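## Task

Remove all ribbed support blocks from the bracket's overhangs (here the same plastic and colour as the bracket) and place each one completely within the scrap tray's walls. The bracket must finish resting on the table with its single thin leg (below one end of the top bar) intact. Everything shown in 'finished part' is bracket; the 'sliced job' picture is empty because it was not saved. Finish by releasing everything and moving the grippers away; the result must hold without the robot.

## Robot and tools

Robot: two arms, left_arm and right_arm, each ending in a parallel two-finger gripper. Each gripper has a wrist camera: cam_left_wrist and cam_right_wrist, both 672x504. There is no fixed overhead camera.

Frames: the state line reports each gripper's end_effector_position (metres) and end_effector_quat_wxyz in a shared scene frame. Origin sits on the tabletop between the arm bases, +z is up, +x points out over the table, and left_arm is on the +y side. The arm names do not tell you which side of an image something is on. Printed hand positions may be slightly wrong, more so at long reach. In a gripper's own axes the fingers extend along +z and separate along y; the reported position is between the pads, roughly 5 mm short of the fingertips.

A command row is always 14 numbers, each in [-1, 1]: dx, dy, dz, rx, ry, rz, opening for left_arm, then the same seven for right_arm, even if one arm should not move. dx..rz are an offset, expressed in that gripper's own axes, from the gripper's pose in the most recent result that showed it (for a second or later call within one reply, or before any result this scene, from where the robot is when the action begins). Scale: 1.0 equals 0.6 m or 180 degrees; rx, ry, rz form a single rotation vector. Opening is absolute, not an offset: +1 fully open (0.070 m), -1 closed; a full close needs about 1.0 s. Sending zeros does not mean stay still: it pulls the arm back to the reference pose. To keep an arm put, send the offset back to where it should be in the first call of a reply and zeros afterwards, always with the wanted opening.

Tools:
execute_actions with "actions": a list holding at most one item. An empty list just returns the state. An item with "rows" (1 to 15 rows) and optional "steps" (up to 15, default 15, each 1/30 s) applies one row per step, repeating the last row; each row is measured from the same reference pose, not from the row before. An item with only "steps" (up to 300) is a wait counted from the last result, including your reply time. "pictures" (true/false) chooses whether camera images come back. A refused call sends nothing.
move with "target" (one 14-number row as above, offsets from the same reference) and optional "speed" in m/s (0.002 to 0.5, default 0.25; turning limited to twice that in rad/s). Both grippers follow straight paths that finish together in 0.5 to 10 s; they stop after 10 s even if short. Paths ignore obstacles and the other arm; grippers may lag, stray or overshoot speed, especially with a nearly straight arm. Opening is sent at the start. The result adds a move: line (done, off_target, moving, held, fault) plus limits such as paced (pose clipped) or held (steps blocked; the arm may then jump faster), and each gripper's remaining distance.
wait with "seconds" (0 to 10): lets time pass, sending nothing new.
zoom_image with "camera" (cam_left_wrist or cam_right_wrist) and "region" [x0, y0, x1, y1] in image pixels from top-left, at most 504 by 504.
show_instructions: shows the reference images again.
finished_scene with "scene": the number of the current scene; it ends that scene irreversibly and reports success. Replying without any tool call ends everything.

Motion limits: each step the commanded pose is clipped to within 70 mm and 16 degrees of the measured pose, then damped inverse kinematics follows it, favouring position over orientation. After an action the arm continues only to its last clipped pose, so far targets need several actions; check the result and send the remainder. Joints are capped at 3 rad/s. A Hand target line shows where each gripper is being driven. pose unreachable and HELD mark steps changed or blocked by the clearance check.

Gripping: grip_measured uses the same scale as the command (the last Joint positions value is metres). To hold something, command about 0.04 below grip_measured; smaller gaps grip more lightly. Pads push up to about 20 N; fast closes squeeze harder. Readings may be off by about 1 mm.

Hazards: do not drop objects, slam into them, push hard, or let anything fall off the table. Faster contacts hit harder, and targets placed beyond the contact press harder. Keep the arms from colliding. Load limits are 21.3 N m for waist, shoulder and elbow and 7.44 N m for the three wrist joints, whose motors give only about 4 N m; exceeding a limit causes a TORQUE FAULT that freezes the arm for 10 seconds. Holding loads heats motors: a MOTOR HOT warning comes at 65 °C, and at 80 °C the arm drops what it holds. Be gentle near the thin leg, since snapping it fails the job. Loose items may occasionally get nudged by outside disturbances. At the end, open both grippers and withdraw.

Each tool is called after ">>>" in YAML: its name, and indented under it one key for each argument.

## Session

>>> show_instructions:

>>> execute_actions:
  actions: []

Reference images for this scene: finished part, sliced job.

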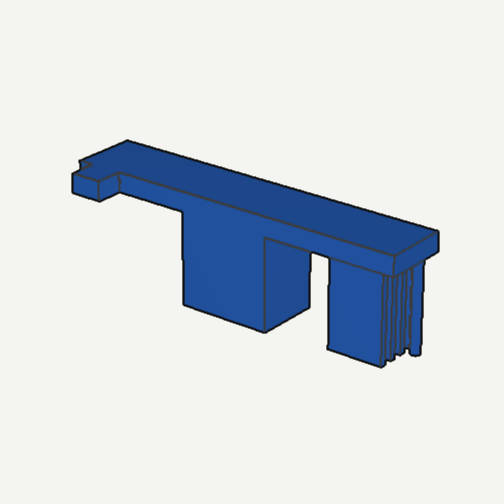

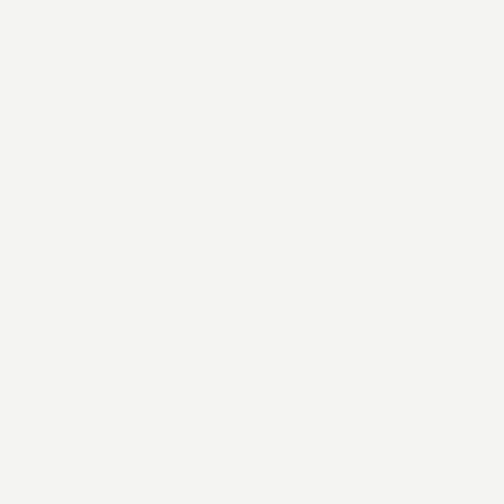

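Scene clock: 0.00 s of 8100.00 s.
left_arm: end_effector_position=(+0.4047, -0.1203, +0.1924) grip_measured=+1.00 end_effector_quat_wxyz=(+0.254, +0.193, +0.886, -0.338) | right_arm: end_effector_position=(+0.3713, -0.5891, +0.2148) grip_measured=+1.00 end_effector_quat_wxyz=(+0.383, +0.458, +0.756, +0.271)
Joint positions: left_arm=[-0.466  2.252 -2.145 -0.53   0.817  0.008  0.07 ] | right_arm=[-1.039  1.824 -1.459  1.027  0.907 -0.302  0.07 ]
Joint torques (N m, as the arm reports them, + toward a larger angle): no reading
Motor temperatures (°C, as the motors report them): left_arm=[26 26 27 31 28 27] | right_arm=[26 30 28 26 28 29]
Hand target (left_arm): +0.405, -0.120, +0.192; +0.254, +0.193, +0.886, -0.338
Hand target (right_arm): +0.371, -0.589, +0.215; +0.383, +0.458, +0.756, +0.271

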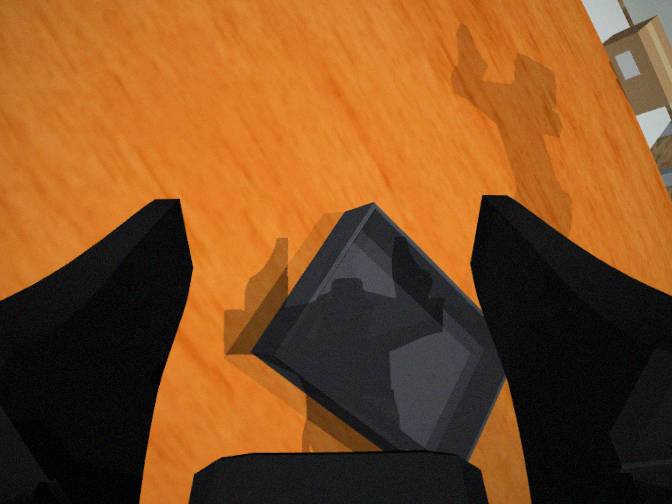

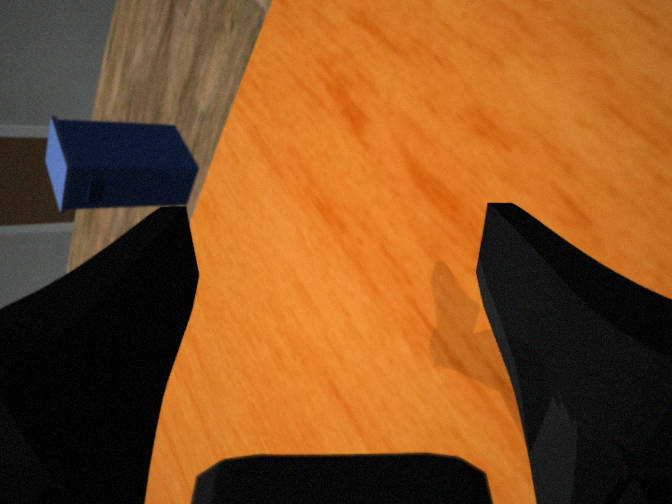

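>>> move:
  target: [0.207,-0.037,-0.393,-0.119,0.043,0.12,1,0.539,0.21,-0.137,0.082,0.093,-0.349,1]
  speed: 0.4

Scene clock: 3.33 s of 8100.00 s.
left_arm: end_effector_position=(+0.2179, +0.0501, +0.2806) grip_measured=+1.00 end_effector_quat_wxyz=(+0.283, +0.324, +0.897, -0.099) | right_arm: end_effector_position=(+0.2704, -0.2471, +0.2555) grip_measured=+1.00 end_effector_quat_wxyz=(+0.302, +0.003, +0.953, +0.014)
Joint positions: left_arm=[-0.684  1.398 -1.442  0.11   1.102 -0.182  0.07 ] | right_arm=[ 0.238  1.246 -1.207 -0.231  1.045  0.459  0.07 ]
Joint torques (N m, as the arm reports them, + toward a larger angle): left_arm=[ 0.57 -2.92 -3.32 -0.16 -0.88  0.24] | right_arm=[ 0.66 -2.84 -7.1   0.03 -0.36 -0.14]
Motor temperatures (°C, as the motors report them): left_arm=[26 26 27 31 28 27] | right_arm=[26 30 29 26 28 29]
Hand target (left_arm): +0.218, +0.050, +0.281; +0.283, +0.324, +0.897, -0.099
Hand target (right_arm): +0.270, -0.247, +0.256; +0.302, +0.003, +0.953, +0.014
Off the commanded pose (left_arm): 0.003 m, 0 deg.
Off the commanded pose (right_arm): 0.006 m, 2 deg.
move: off_target (right_arm)

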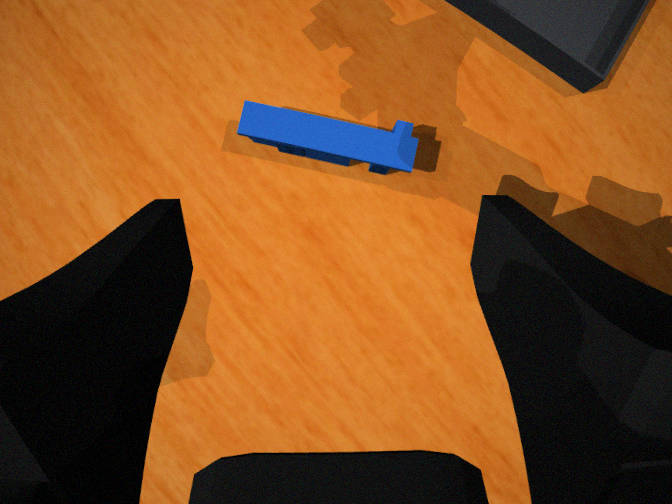

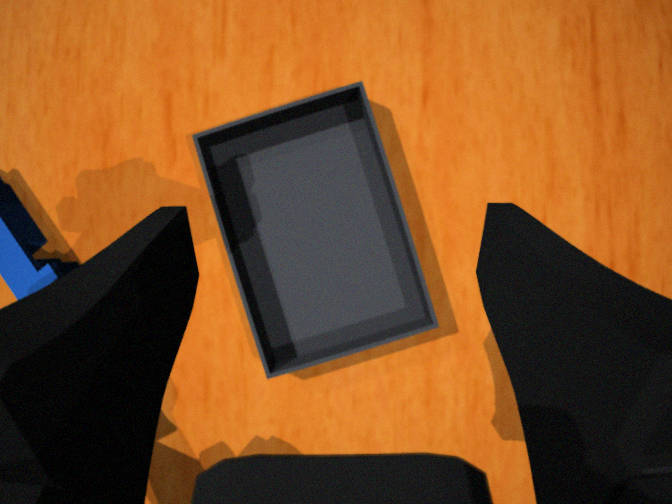

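>>> move:
  target: [0.105,-0.006,0.353,-0.198,0.07,-0.385,1,0,-0.1,0,0,0,0,1]
  speed: 0.35

Scene clock: 7.20 s of 8100.00 s.
left_arm: end_effector_position=(+0.2706, +0.0015, +0.0739) grip_measured=+1.00 end_effector_quat_wxyz=(+0.168, -0.318, +0.932, +0.037) | right_arm: end_effector_position=(+0.2707, -0.3075, +0.2547) grip_measured=+1.00 end_effector_quat_wxyz=(+0.303, +0.002, +0.953, +0.011)
Joint positions: left_arm=[-0.79   2.108 -1.679  0.368  1.229 -1.745  0.07 ] | right_arm=[-0.067  1.195 -1.163 -0.04   1.011  0.106  0.07 ]
Joint torques (N m, as the arm reports them, + toward a larger angle): left_arm=[ 0.12 -8.24 -4.37  0.23  0.14  0.28] | right_arm=[ 1.03 -3.53 -5.07  0.1  -0.51  0.19]
Motor temperatures (°C, as the motors report them): left_arm=[26 26 27 31 28 27] | right_arm=[26 30 29 26 28 29]
Hand target (left_arm): +0.271, +0.001, +0.074; +0.169, -0.318, +0.932, +0.037
Hand target (right_arm): +0.271, -0.307, +0.255; +0.303, +0.002, +0.953, +0.011
Off the commanded pose (left_arm): 0.004 m, 2 deg.
Off the commanded pose (right_arm): 0.001 m, 0 deg.
joint sent to its limit (left arm) — the command would take joint 5 (wrist pitch) past its upper limit, so that joint was sent only as far as its limit.
move: off_target (left_arm)

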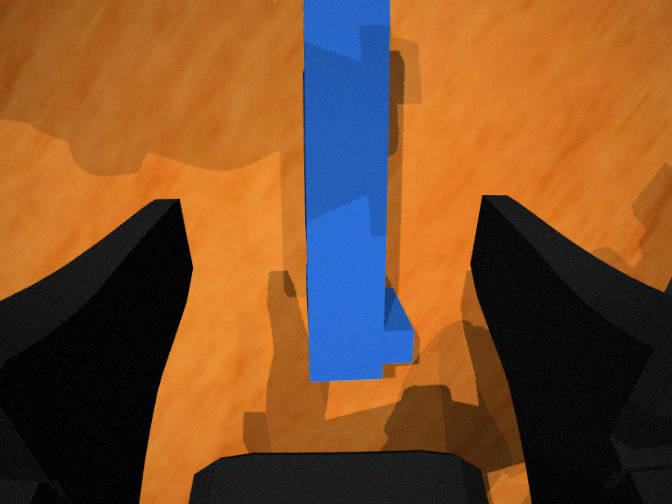

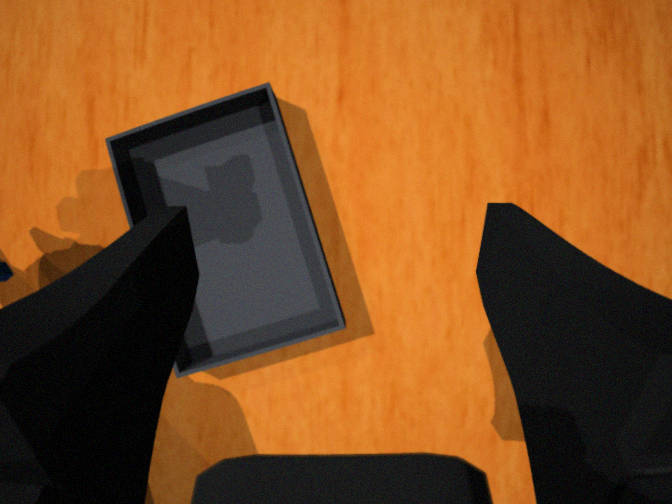

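>>> move:
  target: [0.028,-0.006,0.077,-0.012,0,0,0.6,0,0,0,0,0,0,1]
  speed: 0.1

>>> move:
  target: [0,0,0,0,0,0,-0.6,0,0,0,0,0,0,1]

>>> move:
  target: [-0.05,0,-0.14,0.08,0,0,-0.6,0,0,0,0,0,0,1]
  speed: 0.2

Scene clock: 9.27 s of 8100.00 s.
left_arm: end_effector_position=(+0.2737, -0.0034, +0.0245) grip_measured=+0.60 end_effector_quat_wxyz=(+0.162, -0.321, +0.932, +0.056) | right_arm: end_effector_position=(+0.2707, -0.3074, +0.2547) grip_measured=+1.00 end_effector_quat_wxyz=(+0.303, +0.002, +0.953, +0.011)
Joint positions: left_arm=[-0.79   2.219 -1.672  0.377  1.157 -1.787  0.056] | right_arm=[-0.066  1.195 -1.163 -0.04   1.011  0.106  0.07 ]
Joint torques (N m, as the arm reports them, + toward a larger angle): left_arm=[ 0.44 -8.83 -4.42  0.39  0.2   0.03] | right_arm=[ 0.76 -3.42 -5.21  0.09 -0.51 -0.16]
Motor temperatures (°C, as the motors report them): left_arm=[26 26 27 31 28 27] | right_arm=[26 30 29 26 28 29]
Hand target (left_arm): +0.274, -0.004, +0.025; +0.162, -0.321, +0.931, +0.055
Hand target (right_arm): +0.271, -0.307, +0.255; +0.303, +0.002, +0.953, +0.011
Off the commanded pose (left_arm): 0.001 m, 0 deg.
Off the commanded pose (right_arm): 0.000 m, 0 deg.
move: done

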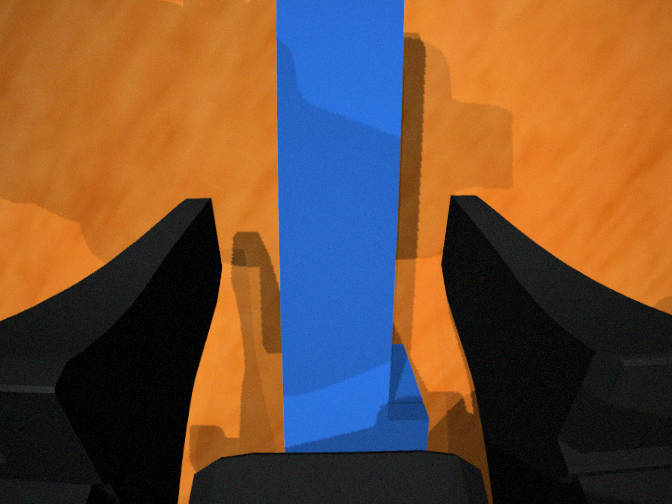

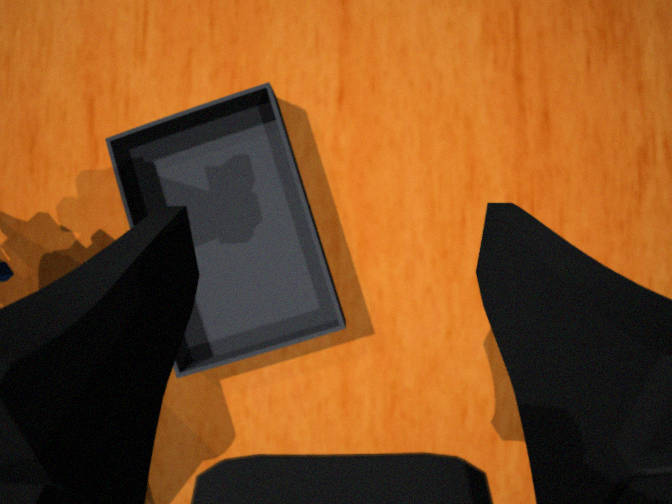

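Scene clock: 9.93 s of 8100.00 s.
left_arm: end_effector_position=(+0.2737, -0.0035, +0.0246) grip_measured=-0.29 end_effector_quat_wxyz=(+0.162, -0.321, +0.932, +0.055) | right_arm: end_effector_position=(+0.2707, -0.3073, +0.2547) grip_measured=+1.00 end_effector_quat_wxyz=(+0.303, +0.002, +0.953, +0.011)
Joint positions: left_arm=[-0.79   2.219 -1.672  0.377  1.157 -1.787  0.025] | right_arm=[-0.066  1.195 -1.163 -0.04   1.011  0.106  0.07 ]
Joint torques (N m, as the arm reports them, + toward a larger angle): left_arm=[ 0.54 -8.34 -3.51  0.34  0.1  -0.06] | right_arm=[ 0.98 -3.42 -5.2   0.07 -0.51 -0.03]
Motor temperatures (°C, as the motors report them): left_arm=[26 26 27 31 28 27] | right_arm=[26 30 29 26 28 29]
Hand target (left_arm): +0.274, -0.003, +0.024; +0.162, -0.321, +0.932, +0.056
Hand target (right_arm): +0.271, -0.307, +0.255; +0.303, +0.002, +0.953, +0.011
Off the commanded pose (left_arm): 0.000 m, 0 deg.
Off the commanded pose (right_arm): 0.000 m, 0 deg.
move: done

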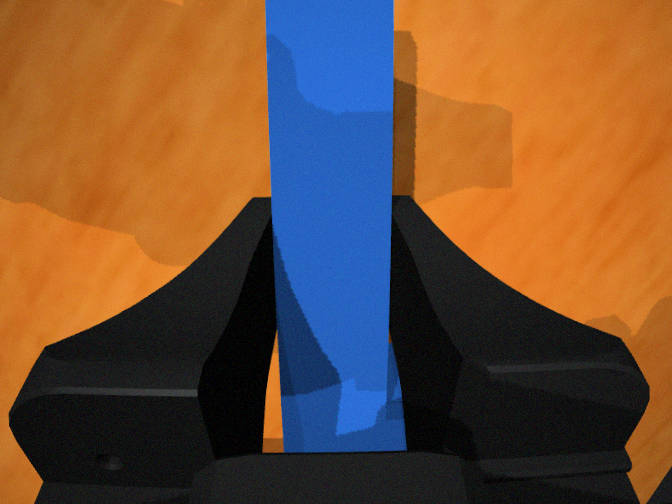

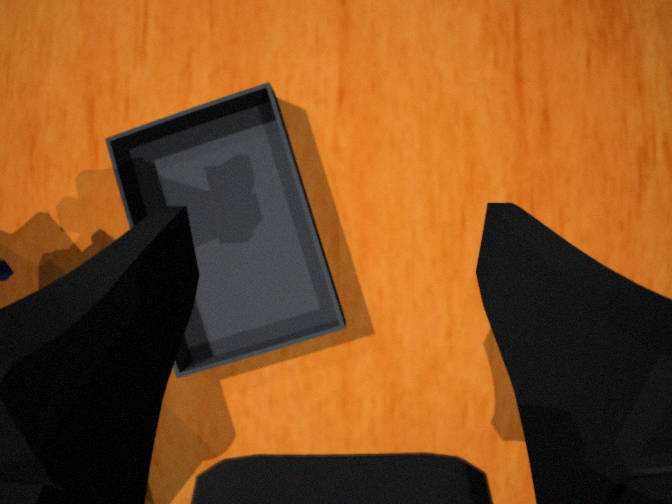

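Scene clock: 10.90 s of 8100.00 s.
left_arm: end_effector_position=(+0.2732, -0.0022, +0.1130) grip_measured=-0.29 end_effector_quat_wxyz=(+0.202, -0.298, +0.931, -0.062) | right_arm: end_effector_position=(+0.2707, -0.3073, +0.2547) grip_measured=+1.00 end_effector_quat_wxyz=(+0.303, +0.002, +0.953, +0.011)
Joint positions: left_arm=[-0.792  1.926 -1.513  0.41   1.035 -1.759  0.025] | right_arm=[-0.066  1.195 -1.163 -0.04   1.011  0.106  0.07 ]
Joint torques (N m, as the arm reports them, + toward a larger angle): left_arm=[ 0.21 -6.62 -3.03  0.29 -0.22  0.17] | right_arm=[ 0.99 -3.41 -5.2   0.07 -0.51 -0.05]
Motor temperatures (°C, as the motors report them): left_arm=[26 26 27 31 28 27] | right_arm=[26 30 29 26 28 29]
Hand target (left_arm): +0.273, -0.002, +0.113; +0.202, -0.298, +0.931, -0.061
Hand target (right_arm): +0.271, -0.307, +0.255; +0.303, +0.002, +0.953, +0.011
Off the commanded pose (left_arm): 0.002 m, 0 deg.
Off the commanded pose (right_arm): 0.000 m, 0 deg.
move: done

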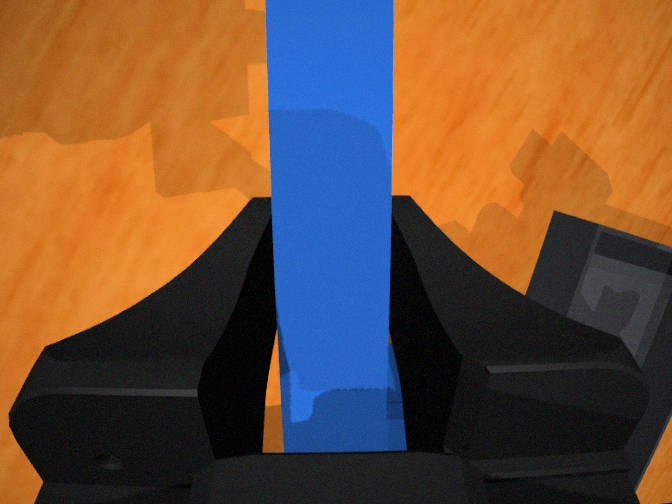

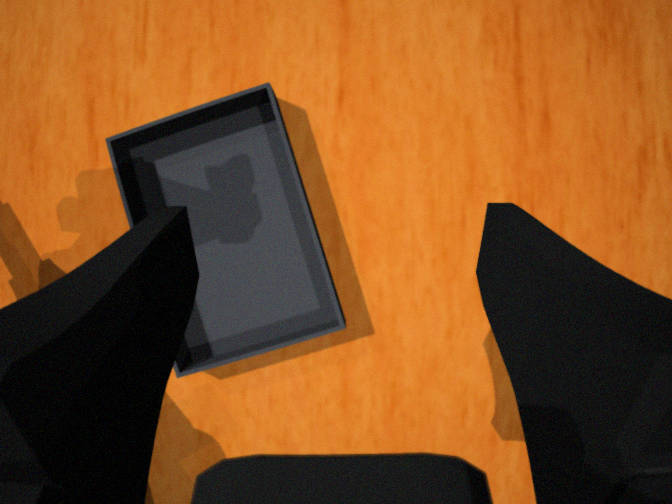

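>>> move:
  target: [-0.155,0.018,-0.308,0.328,0.257,-0.139,-0.6,-0.05,0.431,-0.097,-0.352,0.172,0.36,1]
  speed: 0.35

>>> zoom_image:
  camera: "cam_right_wrist"
  region: [180,40,500,460]

Scene clock: 15.00 s of 8100.00 s.
left_arm: end_effector_position=(+0.2572, +0.0597, +0.3083) grip_measured=-0.29 end_effector_quat_wxyz=(-0.064, -0.294, +0.699, -0.648) | right_arm: end_effector_position=(+0.2615, -0.0510, +0.3247) grip_measured=+1.00 end_effector_quat_wxyz=(-0.030, +0.330, +0.704, +0.628)
Joint positions: left_arm=[ 0.003  1.39  -0.95  -1.585  1.08  -0.178  0.025] | right_arm=[ 0.181  1.368 -1.049  1.499  0.819  0.363  0.07 ]
Joint torques (N m, as the arm reports them, + toward a larger angle): left_arm=[-0.27 -2.94 -3.71 -0.61  0.14 -0.04] | right_arm=[ 1.19 -3.36 -5.75  0.6   0.13  0.24]
Motor temperatures (°C, as the motors report them): left_arm=[26 27 27 31 28 27] | right_arm=[26 30 29 26 28 29]
Hand target (left_arm): +0.257, +0.060, +0.308; -0.064, -0.295, +0.699, -0.648
Hand target (right_arm): +0.262, -0.051, +0.325; -0.030, +0.331, +0.703, +0.628
Off the commanded pose (left_arm): 0.003 m, 1 deg.
Off the commanded pose (right_arm): 0.001 m, 0 deg.
move: done

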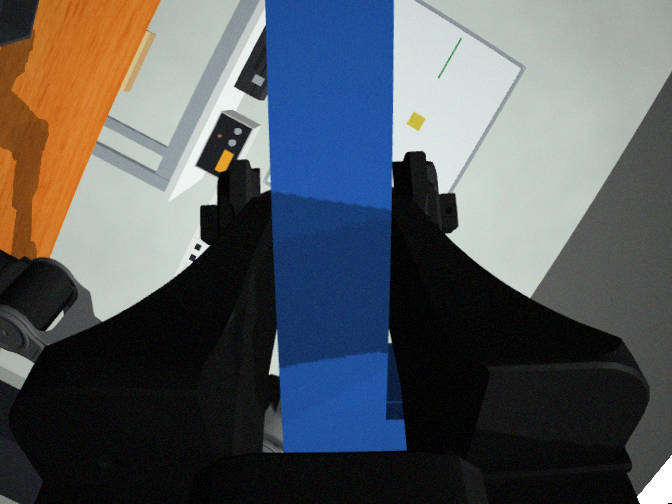

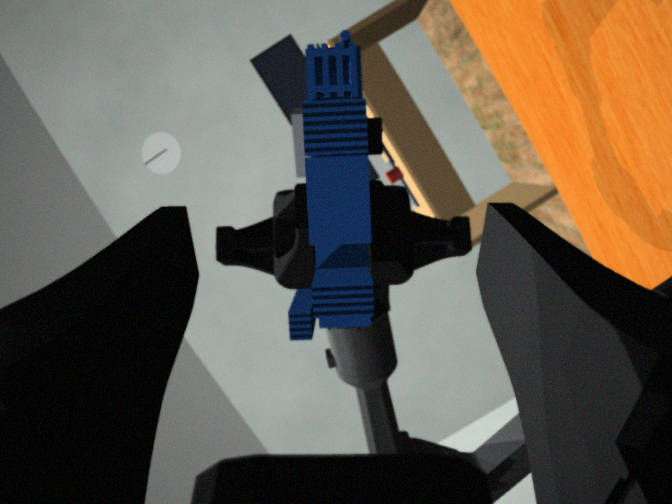

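Region (180, 40, 500, 460) of cam_right_wrist's 672x504 image, scaled by 1.200, with more detail than that image has; it fills the left 384 columns of this view, and the rest is white.

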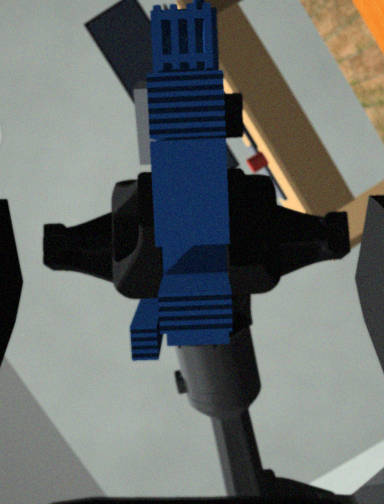

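>>> move:
  target: [0,0,0,0,0,0,-0.6,0.135,0.024,0.064,0,0.13,-0.012,-0.35]
  speed: 0.15

Scene clock: 18.13 s of 8100.00 s.
left_arm: end_effector_position=(+0.2572, +0.0596, +0.3084) grip_measured=-0.29 end_effector_quat_wxyz=(-0.064, -0.294, +0.699, -0.648) | right_arm: end_effector_position=(+0.2196, +0.0184, +0.3662) grip_measured=-0.35 end_effector_quat_wxyz=(-0.162, +0.183, +0.688, +0.684)
Joint positions: left_arm=[ 0.003  1.39  -0.951 -1.585  1.08  -0.178  0.025] | right_arm=[ 0.302  1.548 -1.225  1.68   1.094  0.233  0.023]
Joint torques (N m, as the arm reports them, + toward a larger angle): left_arm=[ 0.52 -3.6  -4.31 -0.81  0.56  0.41] | right_arm=[ 0.83 -5.88 -5.6   0.72  0.17 -0.02]
Motor temperatures (°C, as the motors report them): left_arm=[26 27 27 31 28 27] | right_arm=[26 30 29 26 28 29]
Hand target (left_arm): +0.257, +0.060, +0.308; -0.064, -0.294, +0.699, -0.648
Hand target (right_arm): +0.220, +0.018, +0.366; -0.161, +0.183, +0.688, +0.683
Off the commanded pose (left_arm): 0.000 m, 0 deg.
Off the commanded pose (right_arm): 0.000 m, 0 deg.
move: done

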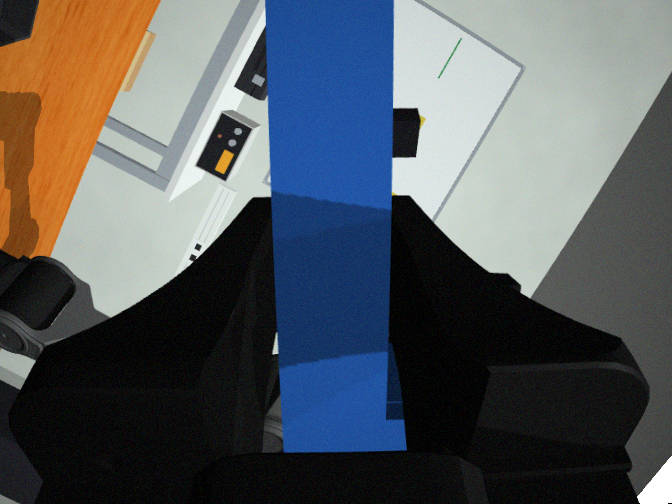

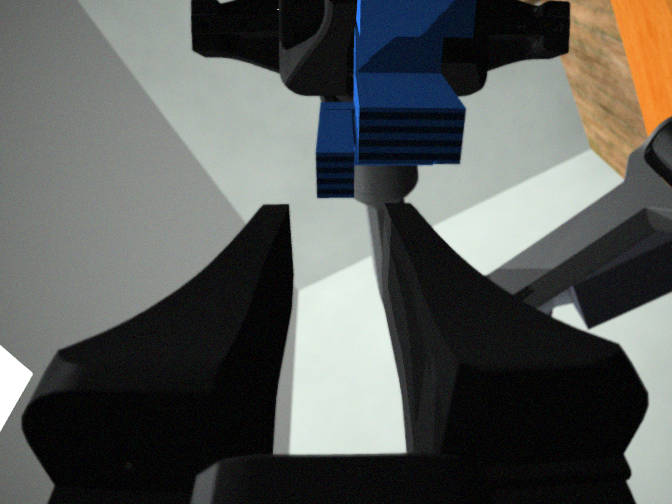

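>>> move:
  target: [0,0,0,0,0,0,-0.6,-0.005,0.001,0.036,0,0,0,-0.4]
  speed: 0.04

>>> execute_actions:
  actions:
    - {"rows":[[0,0,0,0,0,0,-0.6,0,0,0,0,0,0,-0.9]],"steps":12}
  pictures: false

>>> move:
  target: [0,0,0,0,0,0,-0.6,0.004,0.006,-0.002,0.04,0,0,-0.9]
  speed: 0.04

Scene clock: 20.17 s of 8100.00 s.
left_arm: end_effector_position=(+0.2572, +0.0597, +0.3085) grip_measured=-0.29 end_effector_quat_wxyz=(-0.064, -0.294, +0.699, -0.649) | right_arm: end_effector_position=(+0.2230, +0.0401, +0.3652) grip_measured=-0.40 end_effector_quat_wxyz=(-0.162, +0.183, +0.687, +0.684)
Joint positions: left_arm=[ 0.004  1.39  -0.951 -1.585  1.08  -0.178  0.025] | right_arm=[ 0.363  1.595 -1.274  1.698  1.036  0.228  0.021]
Joint torques (N m, as the arm reports them, + toward a larger angle): left_arm=[ 0.25 -3.66 -3.58 -0.83  0.52  0.37] | right_arm=[ 0.94 -5.66 -6.38  0.81  0.28 -0.18]
Motor temperatures (°C, as the motors report them): left_arm=[26 27 27 31 28 27] | right_arm=[26 30 29 26 28 29]
Hand target (left_arm): +0.257, +0.060, +0.308; -0.064, -0.294, +0.699, -0.648
Hand target (right_arm): +0.223, +0.040, +0.365; -0.162, +0.183, +0.687, +0.684
Off the commanded pose (left_arm): 0.000 m, 0 deg.
Off the commanded pose (right_arm): 0.000 m, 0 deg.
move: done

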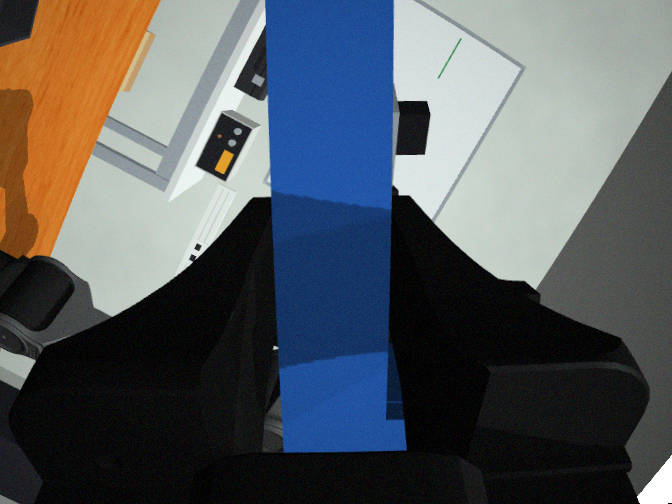

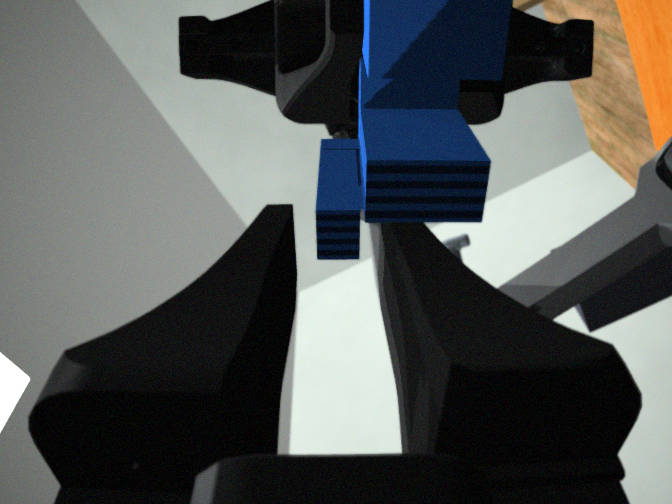

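Scene clock: 20.57 s of 8100.00 s.
left_arm: end_effector_position=(+0.2573, +0.0597, +0.3085) grip_measured=-0.29 end_effector_quat_wxyz=(-0.064, -0.294, +0.699, -0.649) | right_arm: end_effector_position=(+0.2230, +0.0401, +0.3652) grip_measured=-0.73 end_effector_quat_wxyz=(-0.162, +0.183, +0.687, +0.684)
Joint positions: left_arm=[ 0.004  1.39  -0.951 -1.585  1.08  -0.178  0.025] | right_arm=[ 0.363  1.595 -1.274  1.698  1.036  0.228  0.009]
Joint torques (N m, as the arm reports them, + toward a larger angle): left_arm=[ 0.19 -3.6  -3.7  -0.81  0.53  0.33] | right_arm=[ 0.99 -5.55 -6.64  0.85  0.24 -0.19]
Motor temperatures (°C, as the motors report them): left_arm=[26 27 27 31 28 27] | right_arm=[26 30 29 26 28 29]
Hand target (left_arm): +0.257, +0.060, +0.308; -0.064, -0.294, +0.699, -0.649
Hand target (right_arm): +0.223, +0.040, +0.365; -0.162, +0.183, +0.687, +0.684
Off the commanded pose (left_arm): 0.000 m, 0 deg.
Off the commanded pose (right_arm): 0.000 m, 0 deg.
Steps of this call (steps 1 to 12: all 12 steps of this action). Readings (end_effector_position):
1: left_arm (+0.2573, +0.0597, +0.3085) | right_arm (+0.2230, +0.0401, +0.3652)
2: left_arm (+0.2573, +0.0597, +0.3085) | right_arm (+0.2230, +0.0401, +0.3652)
4: left_arm (+0.2573, +0.0597, +0.3085) | right_arm (+0.2230, +0.0401, +0.3652)
8: left_arm (+0.2573, +0.0597, +0.3085) | right_arm (+0.2230, +0.0401, +0.3652)
12: the state above

Scene clock: 22.60 s of 8100.00 s.
left_arm: end_effector_position=(+0.2572, +0.0597, +0.3086) grip_measured=-0.29 end_effector_quat_wxyz=(-0.064, -0.294, +0.699, -0.649) | right_arm: end_effector_position=(+0.2224, +0.0391, +0.3696) grip_measured=-0.73 end_effector_quat_wxyz=(-0.173, +0.172, +0.729, +0.639)
Joint positions: left_arm=[ 0.004  1.39  -0.951 -1.586  1.08  -0.178  0.025] | right_arm=[ 0.345  1.626 -1.427  1.491  1.093  0.433  0.009]
Joint torques (N m, as the arm reports them, + toward a larger angle): left_arm=[ 0.57 -2.87 -3.5  -0.64  0.14  0.35] | right_arm=[ 0.3  -5.5  -6.21  0.92  0.2  -0.16]
Motor temperatures (°C, as the motors report them): left_arm=[26 27 27 31 28 27] | right_arm=[26 30 29 26 28 29]
Hand target (left_arm): +0.257, +0.060, +0.308; -0.064, -0.294, +0.699, -0.649
Hand target (right_arm): +0.222, +0.039, +0.369; -0.173, +0.172, +0.729, +0.640
Off the commanded pose (left_arm): 0.000 m, 0 deg.
Off the commanded pose (right_arm): 0.000 m, 0 deg.
move: done

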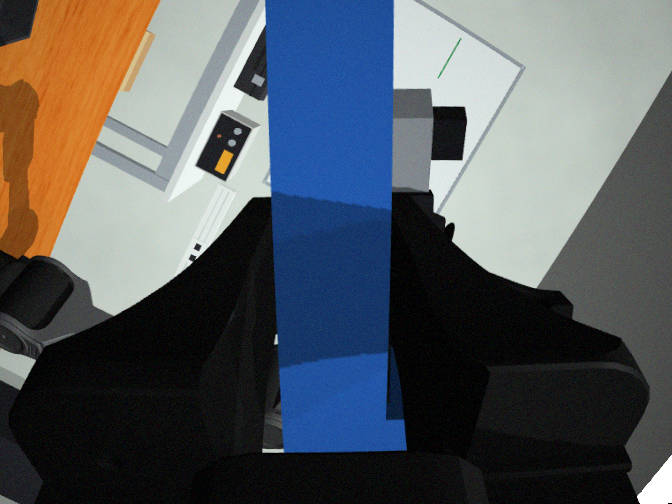

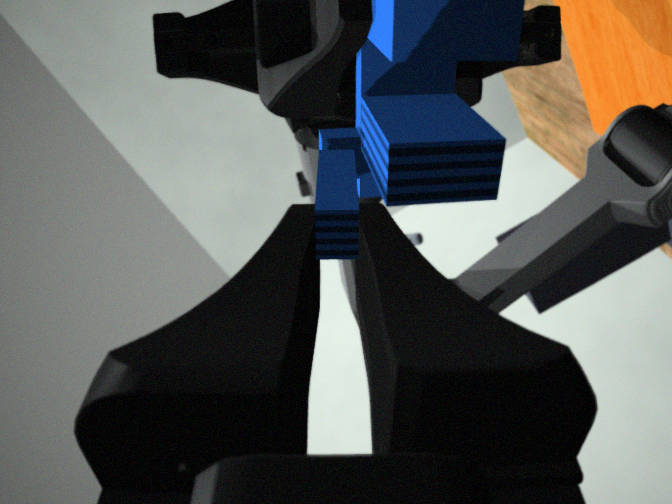

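>>> move:
  target: [0,0,0,0,0,0,-0.6,0,0,-0.067,0,0,0,-0.9]
  speed: 0.1

>>> move:
  target: [0,0,0,0,0,0,-0.6,-0.368,-0.404,-0.298,0.421,-0.234,-0.219,-0.9]
  speed: 0.4

Scene clock: 24.73 s of 8100.00 s.
left_arm: end_effector_position=(+0.2573, +0.0597, +0.3085) grip_measured=-0.29 end_effector_quat_wxyz=(-0.064, -0.294, +0.699, -0.649) | right_arm: end_effector_position=(+0.2239, -0.0009, +0.3744) grip_measured=-0.73 end_effector_quat_wxyz=(-0.172, +0.171, +0.730, +0.639)
Joint positions: left_arm=[ 0.004  1.39  -0.951 -1.585  1.08  -0.178  0.025] | right_arm=[ 0.221  1.57  -1.381  1.475  1.215  0.432  0.009]
Joint torques (N m, as the arm reports them, + toward a larger angle): left_arm=[ 0.33 -3.24 -3.63 -0.67  0.15  0.36] | right_arm=[ 1.93 -5.88 -5.15  0.86  0.01  0.1 ]
Motor temperatures (°C, as the motors report them): left_arm=[26 27 27 31 28 27] | right_arm=[26 30 29 26 28 29]
Hand target (left_arm): +0.257, +0.060, +0.309; -0.064, -0.294, +0.699, -0.649
Hand target (right_arm): +0.224, -0.000, +0.374; -0.173, +0.171, +0.730, +0.639
Off the commanded pose (left_arm): 0.000 m, 0 deg.
Off the commanded pose (right_arm): 0.000 m, 0 deg.
move: done

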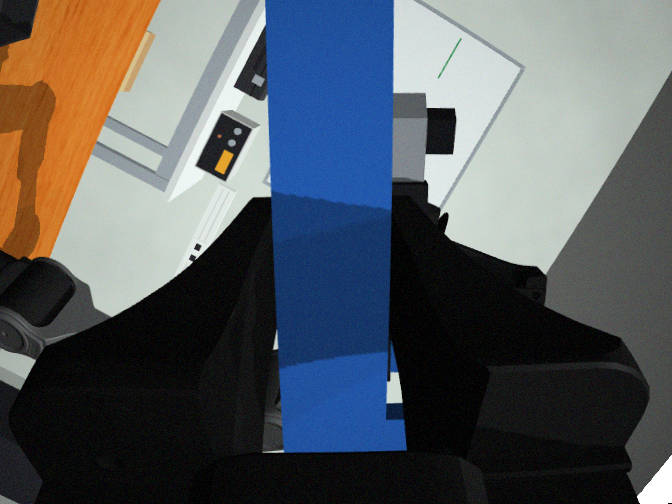

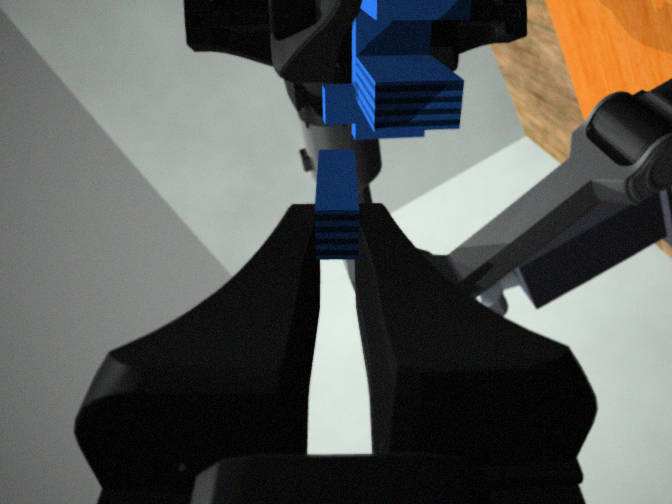

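Scene clock: 27.40 s of 8100.00 s.
left_arm: end_effector_position=(+0.2573, +0.0597, +0.3085) grip_measured=-0.29 end_effector_quat_wxyz=(-0.064, -0.295, +0.699, -0.649) | right_arm: end_effector_position=(+0.3107, -0.2148, +0.0810) grip_measured=-0.73 end_effector_quat_wxyz=(+0.218, -0.001, +0.976, -0.000)
Joint positions: left_arm=[ 0.004  1.39  -0.951 -1.585  1.08  -0.178  0.025] | right_arm=[ 0.261  1.639 -0.966 -0.311  0.603  0.639  0.009]
Joint torques (N m, as the arm reports them, + toward a larger angle): left_arm=[ 0.32 -3.54 -3.57 -0.66  0.18  0.37] | right_arm=[ 1.52 -5.09 -4.3   0.08 -0.13 -0.12]
Motor temperatures (°C, as the motors report them): left_arm=[26 27 27 31 28 27] | right_arm=[26 30 29 26 28 29]
Hand target (left_arm): +0.257, +0.060, +0.308; -0.064, -0.294, +0.699, -0.649
Hand target (right_arm): +0.311, -0.215, +0.081; +0.217, -0.002, +0.976, -0.001
Off the commanded pose (left_arm): 0.000 m, 0 deg.
Off the commanded pose (right_arm): 0.000 m, 0 deg.
move: done

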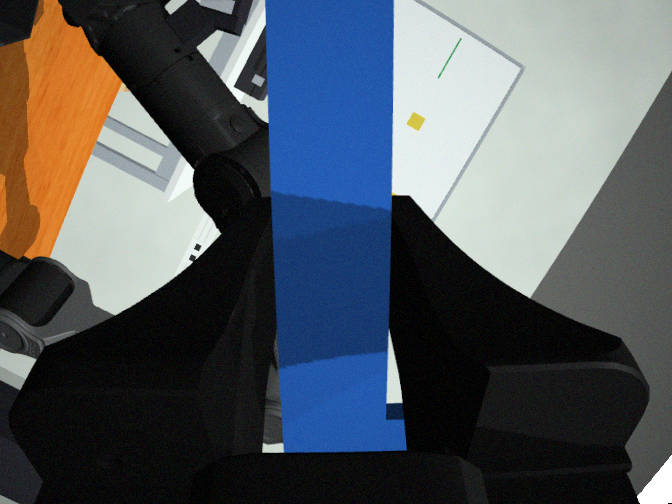

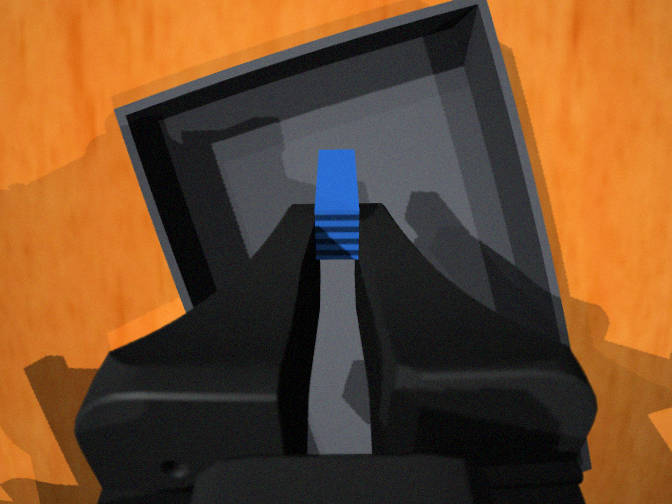

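>>> move:
  target: [0,0,0,0,0,0,-0.6,0.025,0,0.068,0,0,0,-0.9]
  speed: 0.12

>>> execute_actions:
  actions:
    - {"rows":[[0,0,0,0,0,0,-0.6,0,0,0,0,0,0,-0.3]],"steps":10}
  pictures: false

>>> move:
  target: [0,0,0,0,0,0,-0.6,-0.025,0,-0.068,0,0,0,-0.3]

>>> move:
  target: [0,0,0,0,0,0,-0.6,-0.062,0.367,-0.45,-0.457,0.224,0.239,0.3]
  speed: 0.4

>>> move:
  target: [0,0,0,0,0,0,-0.6,0,0,0.058,0,0,0,0.3]
  speed: 0.06

Scene clock: 30.93 s of 8100.00 s.
left_arm: end_effector_position=(+0.2573, +0.0597, +0.3085) grip_measured=-0.29 end_effector_quat_wxyz=(-0.064, -0.295, +0.699, -0.649) | right_arm: end_effector_position=(+0.3139, -0.2154, +0.0364) grip_measured=-0.73 end_effector_quat_wxyz=(+0.217, -0.001, +0.976, -0.001)
Joint positions: left_arm=[ 0.004  1.39  -0.951 -1.585  1.08  -0.178  0.025] | right_arm=[ 0.255  1.74  -0.89  -0.416  0.437  0.757  0.009]
Joint torques (N m, as the arm reports them, + toward a larger angle): left_arm=[ 0.26 -3.56 -3.63 -0.68  0.26  0.35] | right_arm=[ 0.9  -7.39 -5.18  0.09 -0.03 -0.14]
Motor temperatures (°C, as the motors report them): left_arm=[26 27 27 32 28 27] | right_arm=[26 30 29 26 28 29]
Hand target (left_arm): +0.257, +0.060, +0.308; -0.064, -0.295, +0.699, -0.649
Hand target (right_arm): +0.314, -0.215, +0.037; +0.218, -0.001, +0.976, -0.001
Off the commanded pose (left_arm): 0.000 m, 0 deg.
Off the commanded pose (right_arm): 0.002 m, 0 deg.
move: done

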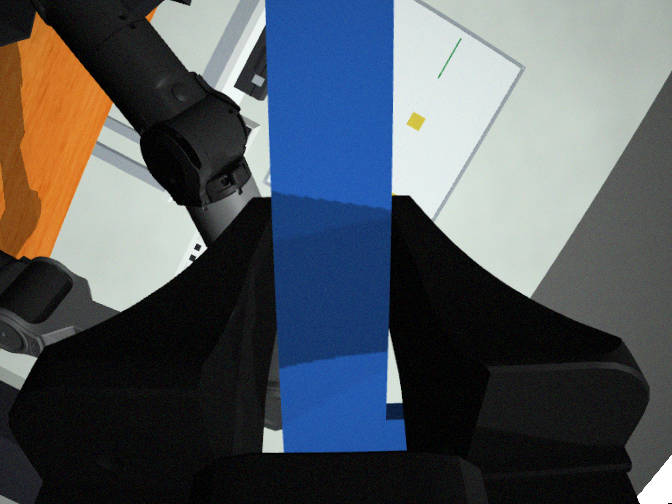

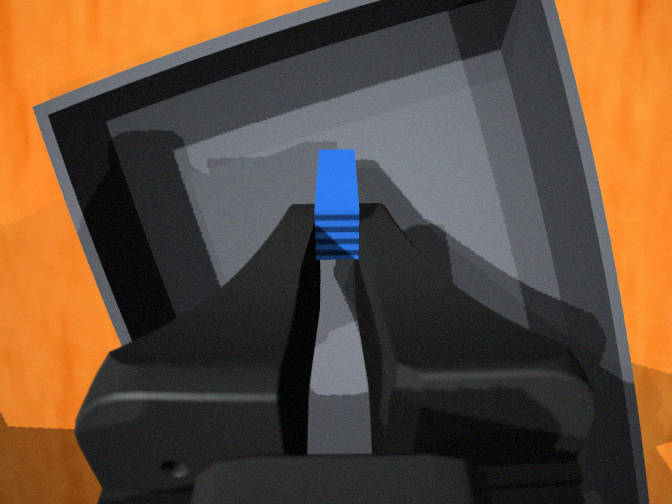

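Scene clock: 31.27 s of 8100.00 s.
left_arm: end_effector_position=(+0.2573, +0.0597, +0.3085) grip_measured=-0.29 end_effector_quat_wxyz=(-0.064, -0.295, +0.699, -0.649) | right_arm: end_effector_position=(+0.3139, -0.2155, +0.0363) grip_measured=-0.30 end_effector_quat_wxyz=(+0.216, -0.001, +0.976, -0.001)
Joint positions: left_arm=[ 0.004  1.39  -0.951 -1.585  1.08  -0.178  0.025] | right_arm=[ 0.255  1.74  -0.89  -0.416  0.437  0.757  0.025]
Joint torques (N m, as the arm reports them, + toward a larger angle): left_arm=[ 0.19 -3.65 -3.63 -0.67  0.24  0.37] | right_arm=[ 0.7  -6.55 -4.52  0.03 -0.12  0.03]
Motor temperatures (°C, as the motors report them): left_arm=[26 27 27 32 28 27] | right_arm=[26 30 29 26 28 29]
Hand target (left_arm): +0.257, +0.060, +0.308; -0.064, -0.295, +0.699, -0.649
Hand target (right_arm): +0.314, -0.215, +0.036; +0.217, -0.001, +0.976, -0.001
Off the commanded pose (left_arm): 0.000 m, 0 deg.
Off the commanded pose (right_arm): 0.000 m, 0 deg.
Steps of this call (steps 1 to 10: all 10 steps of this action). Readings (end_effector_position):
1: left_arm (+0.2573, +0.0597, +0.3085) | right_arm (+0.3139, -0.2154, +0.0364)
2: left_arm (+0.2573, +0.0597, +0.3085) | right_arm (+0.3139, -0.2155, +0.0363)
4: left_arm (+0.2573, +0.0597, +0.3085) | right_arm (+0.3139, -0.2155, +0.0363)
8: left_arm (+0.2573, +0.0597, +0.3085) | right_arm (+0.3139, -0.2155, +0.0363)
10: the state above

Scene clock: 32.20 s of 8100.00 s.
left_arm: end_effector_position=(+0.2573, +0.0597, +0.3085) grip_measured=-0.29 end_effector_quat_wxyz=(-0.064, -0.295, +0.699, -0.649) | right_arm: end_effector_position=(+0.3108, -0.2150, +0.0810) grip_measured=-0.30 end_effector_quat_wxyz=(+0.218, -0.001, +0.976, -0.000)
Joint positions: left_arm=[ 0.004  1.39  -0.951 -1.585  1.08  -0.178  0.025] | right_arm=[ 0.261  1.639 -0.966 -0.31   0.603  0.639  0.025]
Joint torques (N m, as the arm reports them, + toward a larger angle): left_arm=[ 0.25 -3.56 -3.67 -0.67  0.24  0.38] | right_arm=[ 1.81 -4.78 -4.25 -0.1  -0.32  0.22]
Motor temperatures (°C, as the motors report them): left_arm=[26 27 27 32 28 27] | right_arm=[26 30 29 26 28 29]
Hand target (left_arm): +0.257, +0.060, +0.308; -0.064, -0.295, +0.699, -0.649
Hand target (right_arm): +0.310, -0.215, +0.080; +0.216, -0.001, +0.976, -0.001
Off the commanded pose (left_arm): 0.000 m, 0 deg.
Off the commanded pose (right_arm): 0.002 m, 0 deg.
move: done

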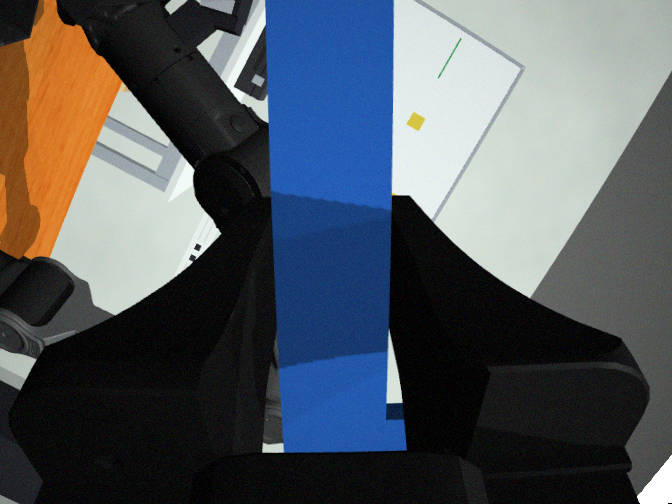

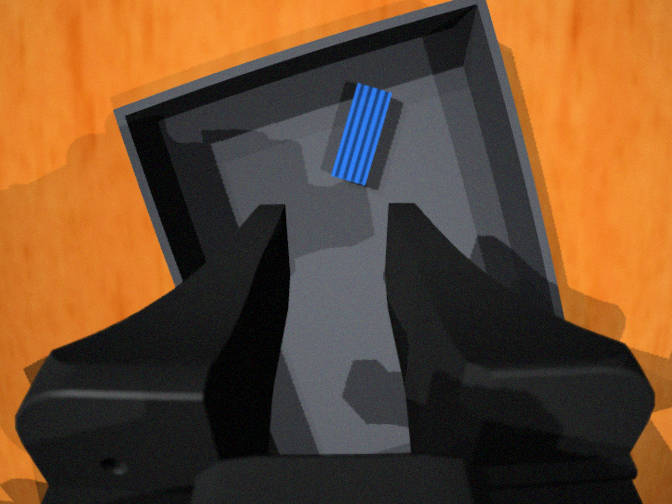

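Scene clock: 34.90 s of 8100.00 s.
left_arm: end_effector_position=(+0.2573, +0.0597, +0.3085) grip_measured=-0.29 end_effector_quat_wxyz=(-0.064, -0.295, +0.699, -0.649) | right_arm: end_effector_position=(+0.2300, +0.0058, +0.3405) grip_measured=+0.30 end_effector_quat_wxyz=(-0.162, +0.185, +0.688, +0.683)
Joint positions: left_arm=[ 0.004  1.39  -0.951 -1.585  1.08  -0.178  0.025] | right_arm=[ 0.248  1.578 -1.156  1.708  1.155  0.135  0.045]
Joint torques (N m, as the arm reports them, + toward a larger angle): left_arm=[ 0.26 -3.57 -3.61 -0.66  0.25  0.37] | right_arm=[ 0.68 -4.67 -5.13  0.74  0.28  0.12]
Motor temperatures (°C, as the motors report them): left_arm=[26 27 27 32 28 27] | right_arm=[26 30 29 26 28 29]
Hand target (left_arm): +0.257, +0.060, +0.308; -0.064, -0.295, +0.699, -0.649
Hand target (right_arm): +0.230, +0.006, +0.341; -0.162, +0.185, +0.687, +0.683
Off the commanded pose (left_arm): 0.000 m, 0 deg.
Off the commanded pose (right_arm): 0.001 m, 0 deg.
move: done

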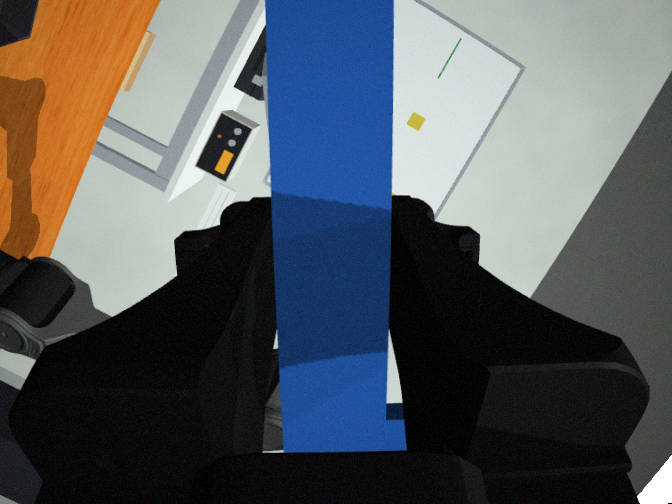

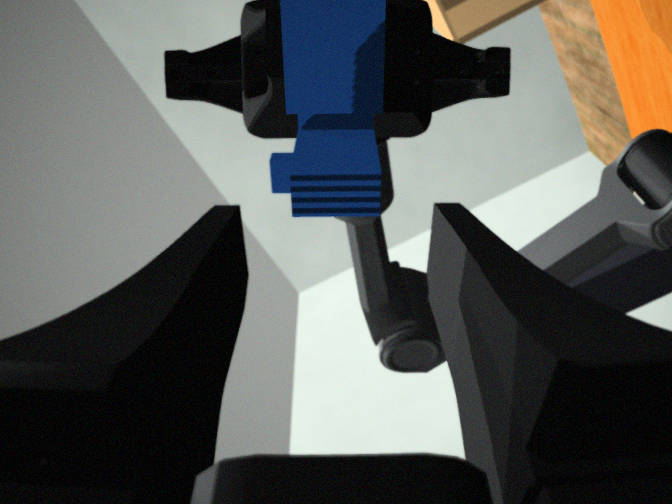

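Scene clock: 35.73 s of 8100.00 s.
left_arm: end_effector_position=(+0.2573, +0.0597, +0.3085) grip_measured=-0.29 end_effector_quat_wxyz=(-0.064, -0.295, +0.699, -0.649) | right_arm: end_effector_position=(+0.2310, +0.0409, +0.3402) grip_measured=+0.30 end_effector_quat_wxyz=(-0.163, +0.185, +0.687, +0.684)
Joint positions: left_arm=[ 0.004  1.39  -0.951 -1.585  1.08  -0.178  0.025] | right_arm=[ 0.354  1.635 -1.221  1.748  1.056  0.127  0.046]
Joint torques (N m, as the arm reports them, + toward a larger angle): left_arm=[ 0.31 -3.41 -3.61 -0.69  0.26  0.35] | right_arm=[ 0.38 -6.34 -5.99  0.77  0.51 -0.17]
Motor temperatures (°C, as the motors report them): left_arm=[26 27 27 32 28 27] | right_arm=[26 30 29 26 28 29]
Hand target (left_arm): +0.257, +0.060, +0.308; -0.064, -0.295, +0.699, -0.649
Hand target (right_arm): +0.231, +0.040, +0.340; -0.163, +0.185, +0.687, +0.684
Off the commanded pose (left_arm): 0.000 m, 0 deg.
Off the commanded pose (right_arm): 0.000 m, 0 deg.
move: done

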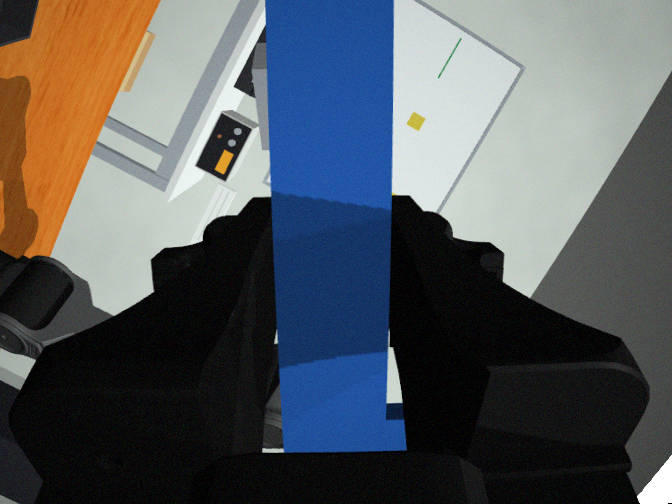

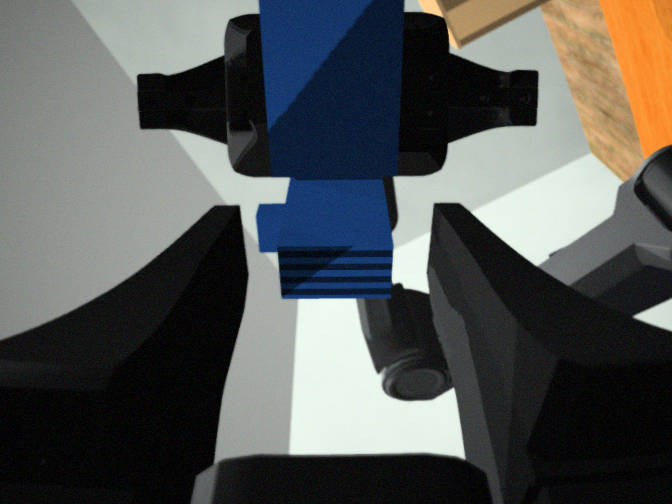

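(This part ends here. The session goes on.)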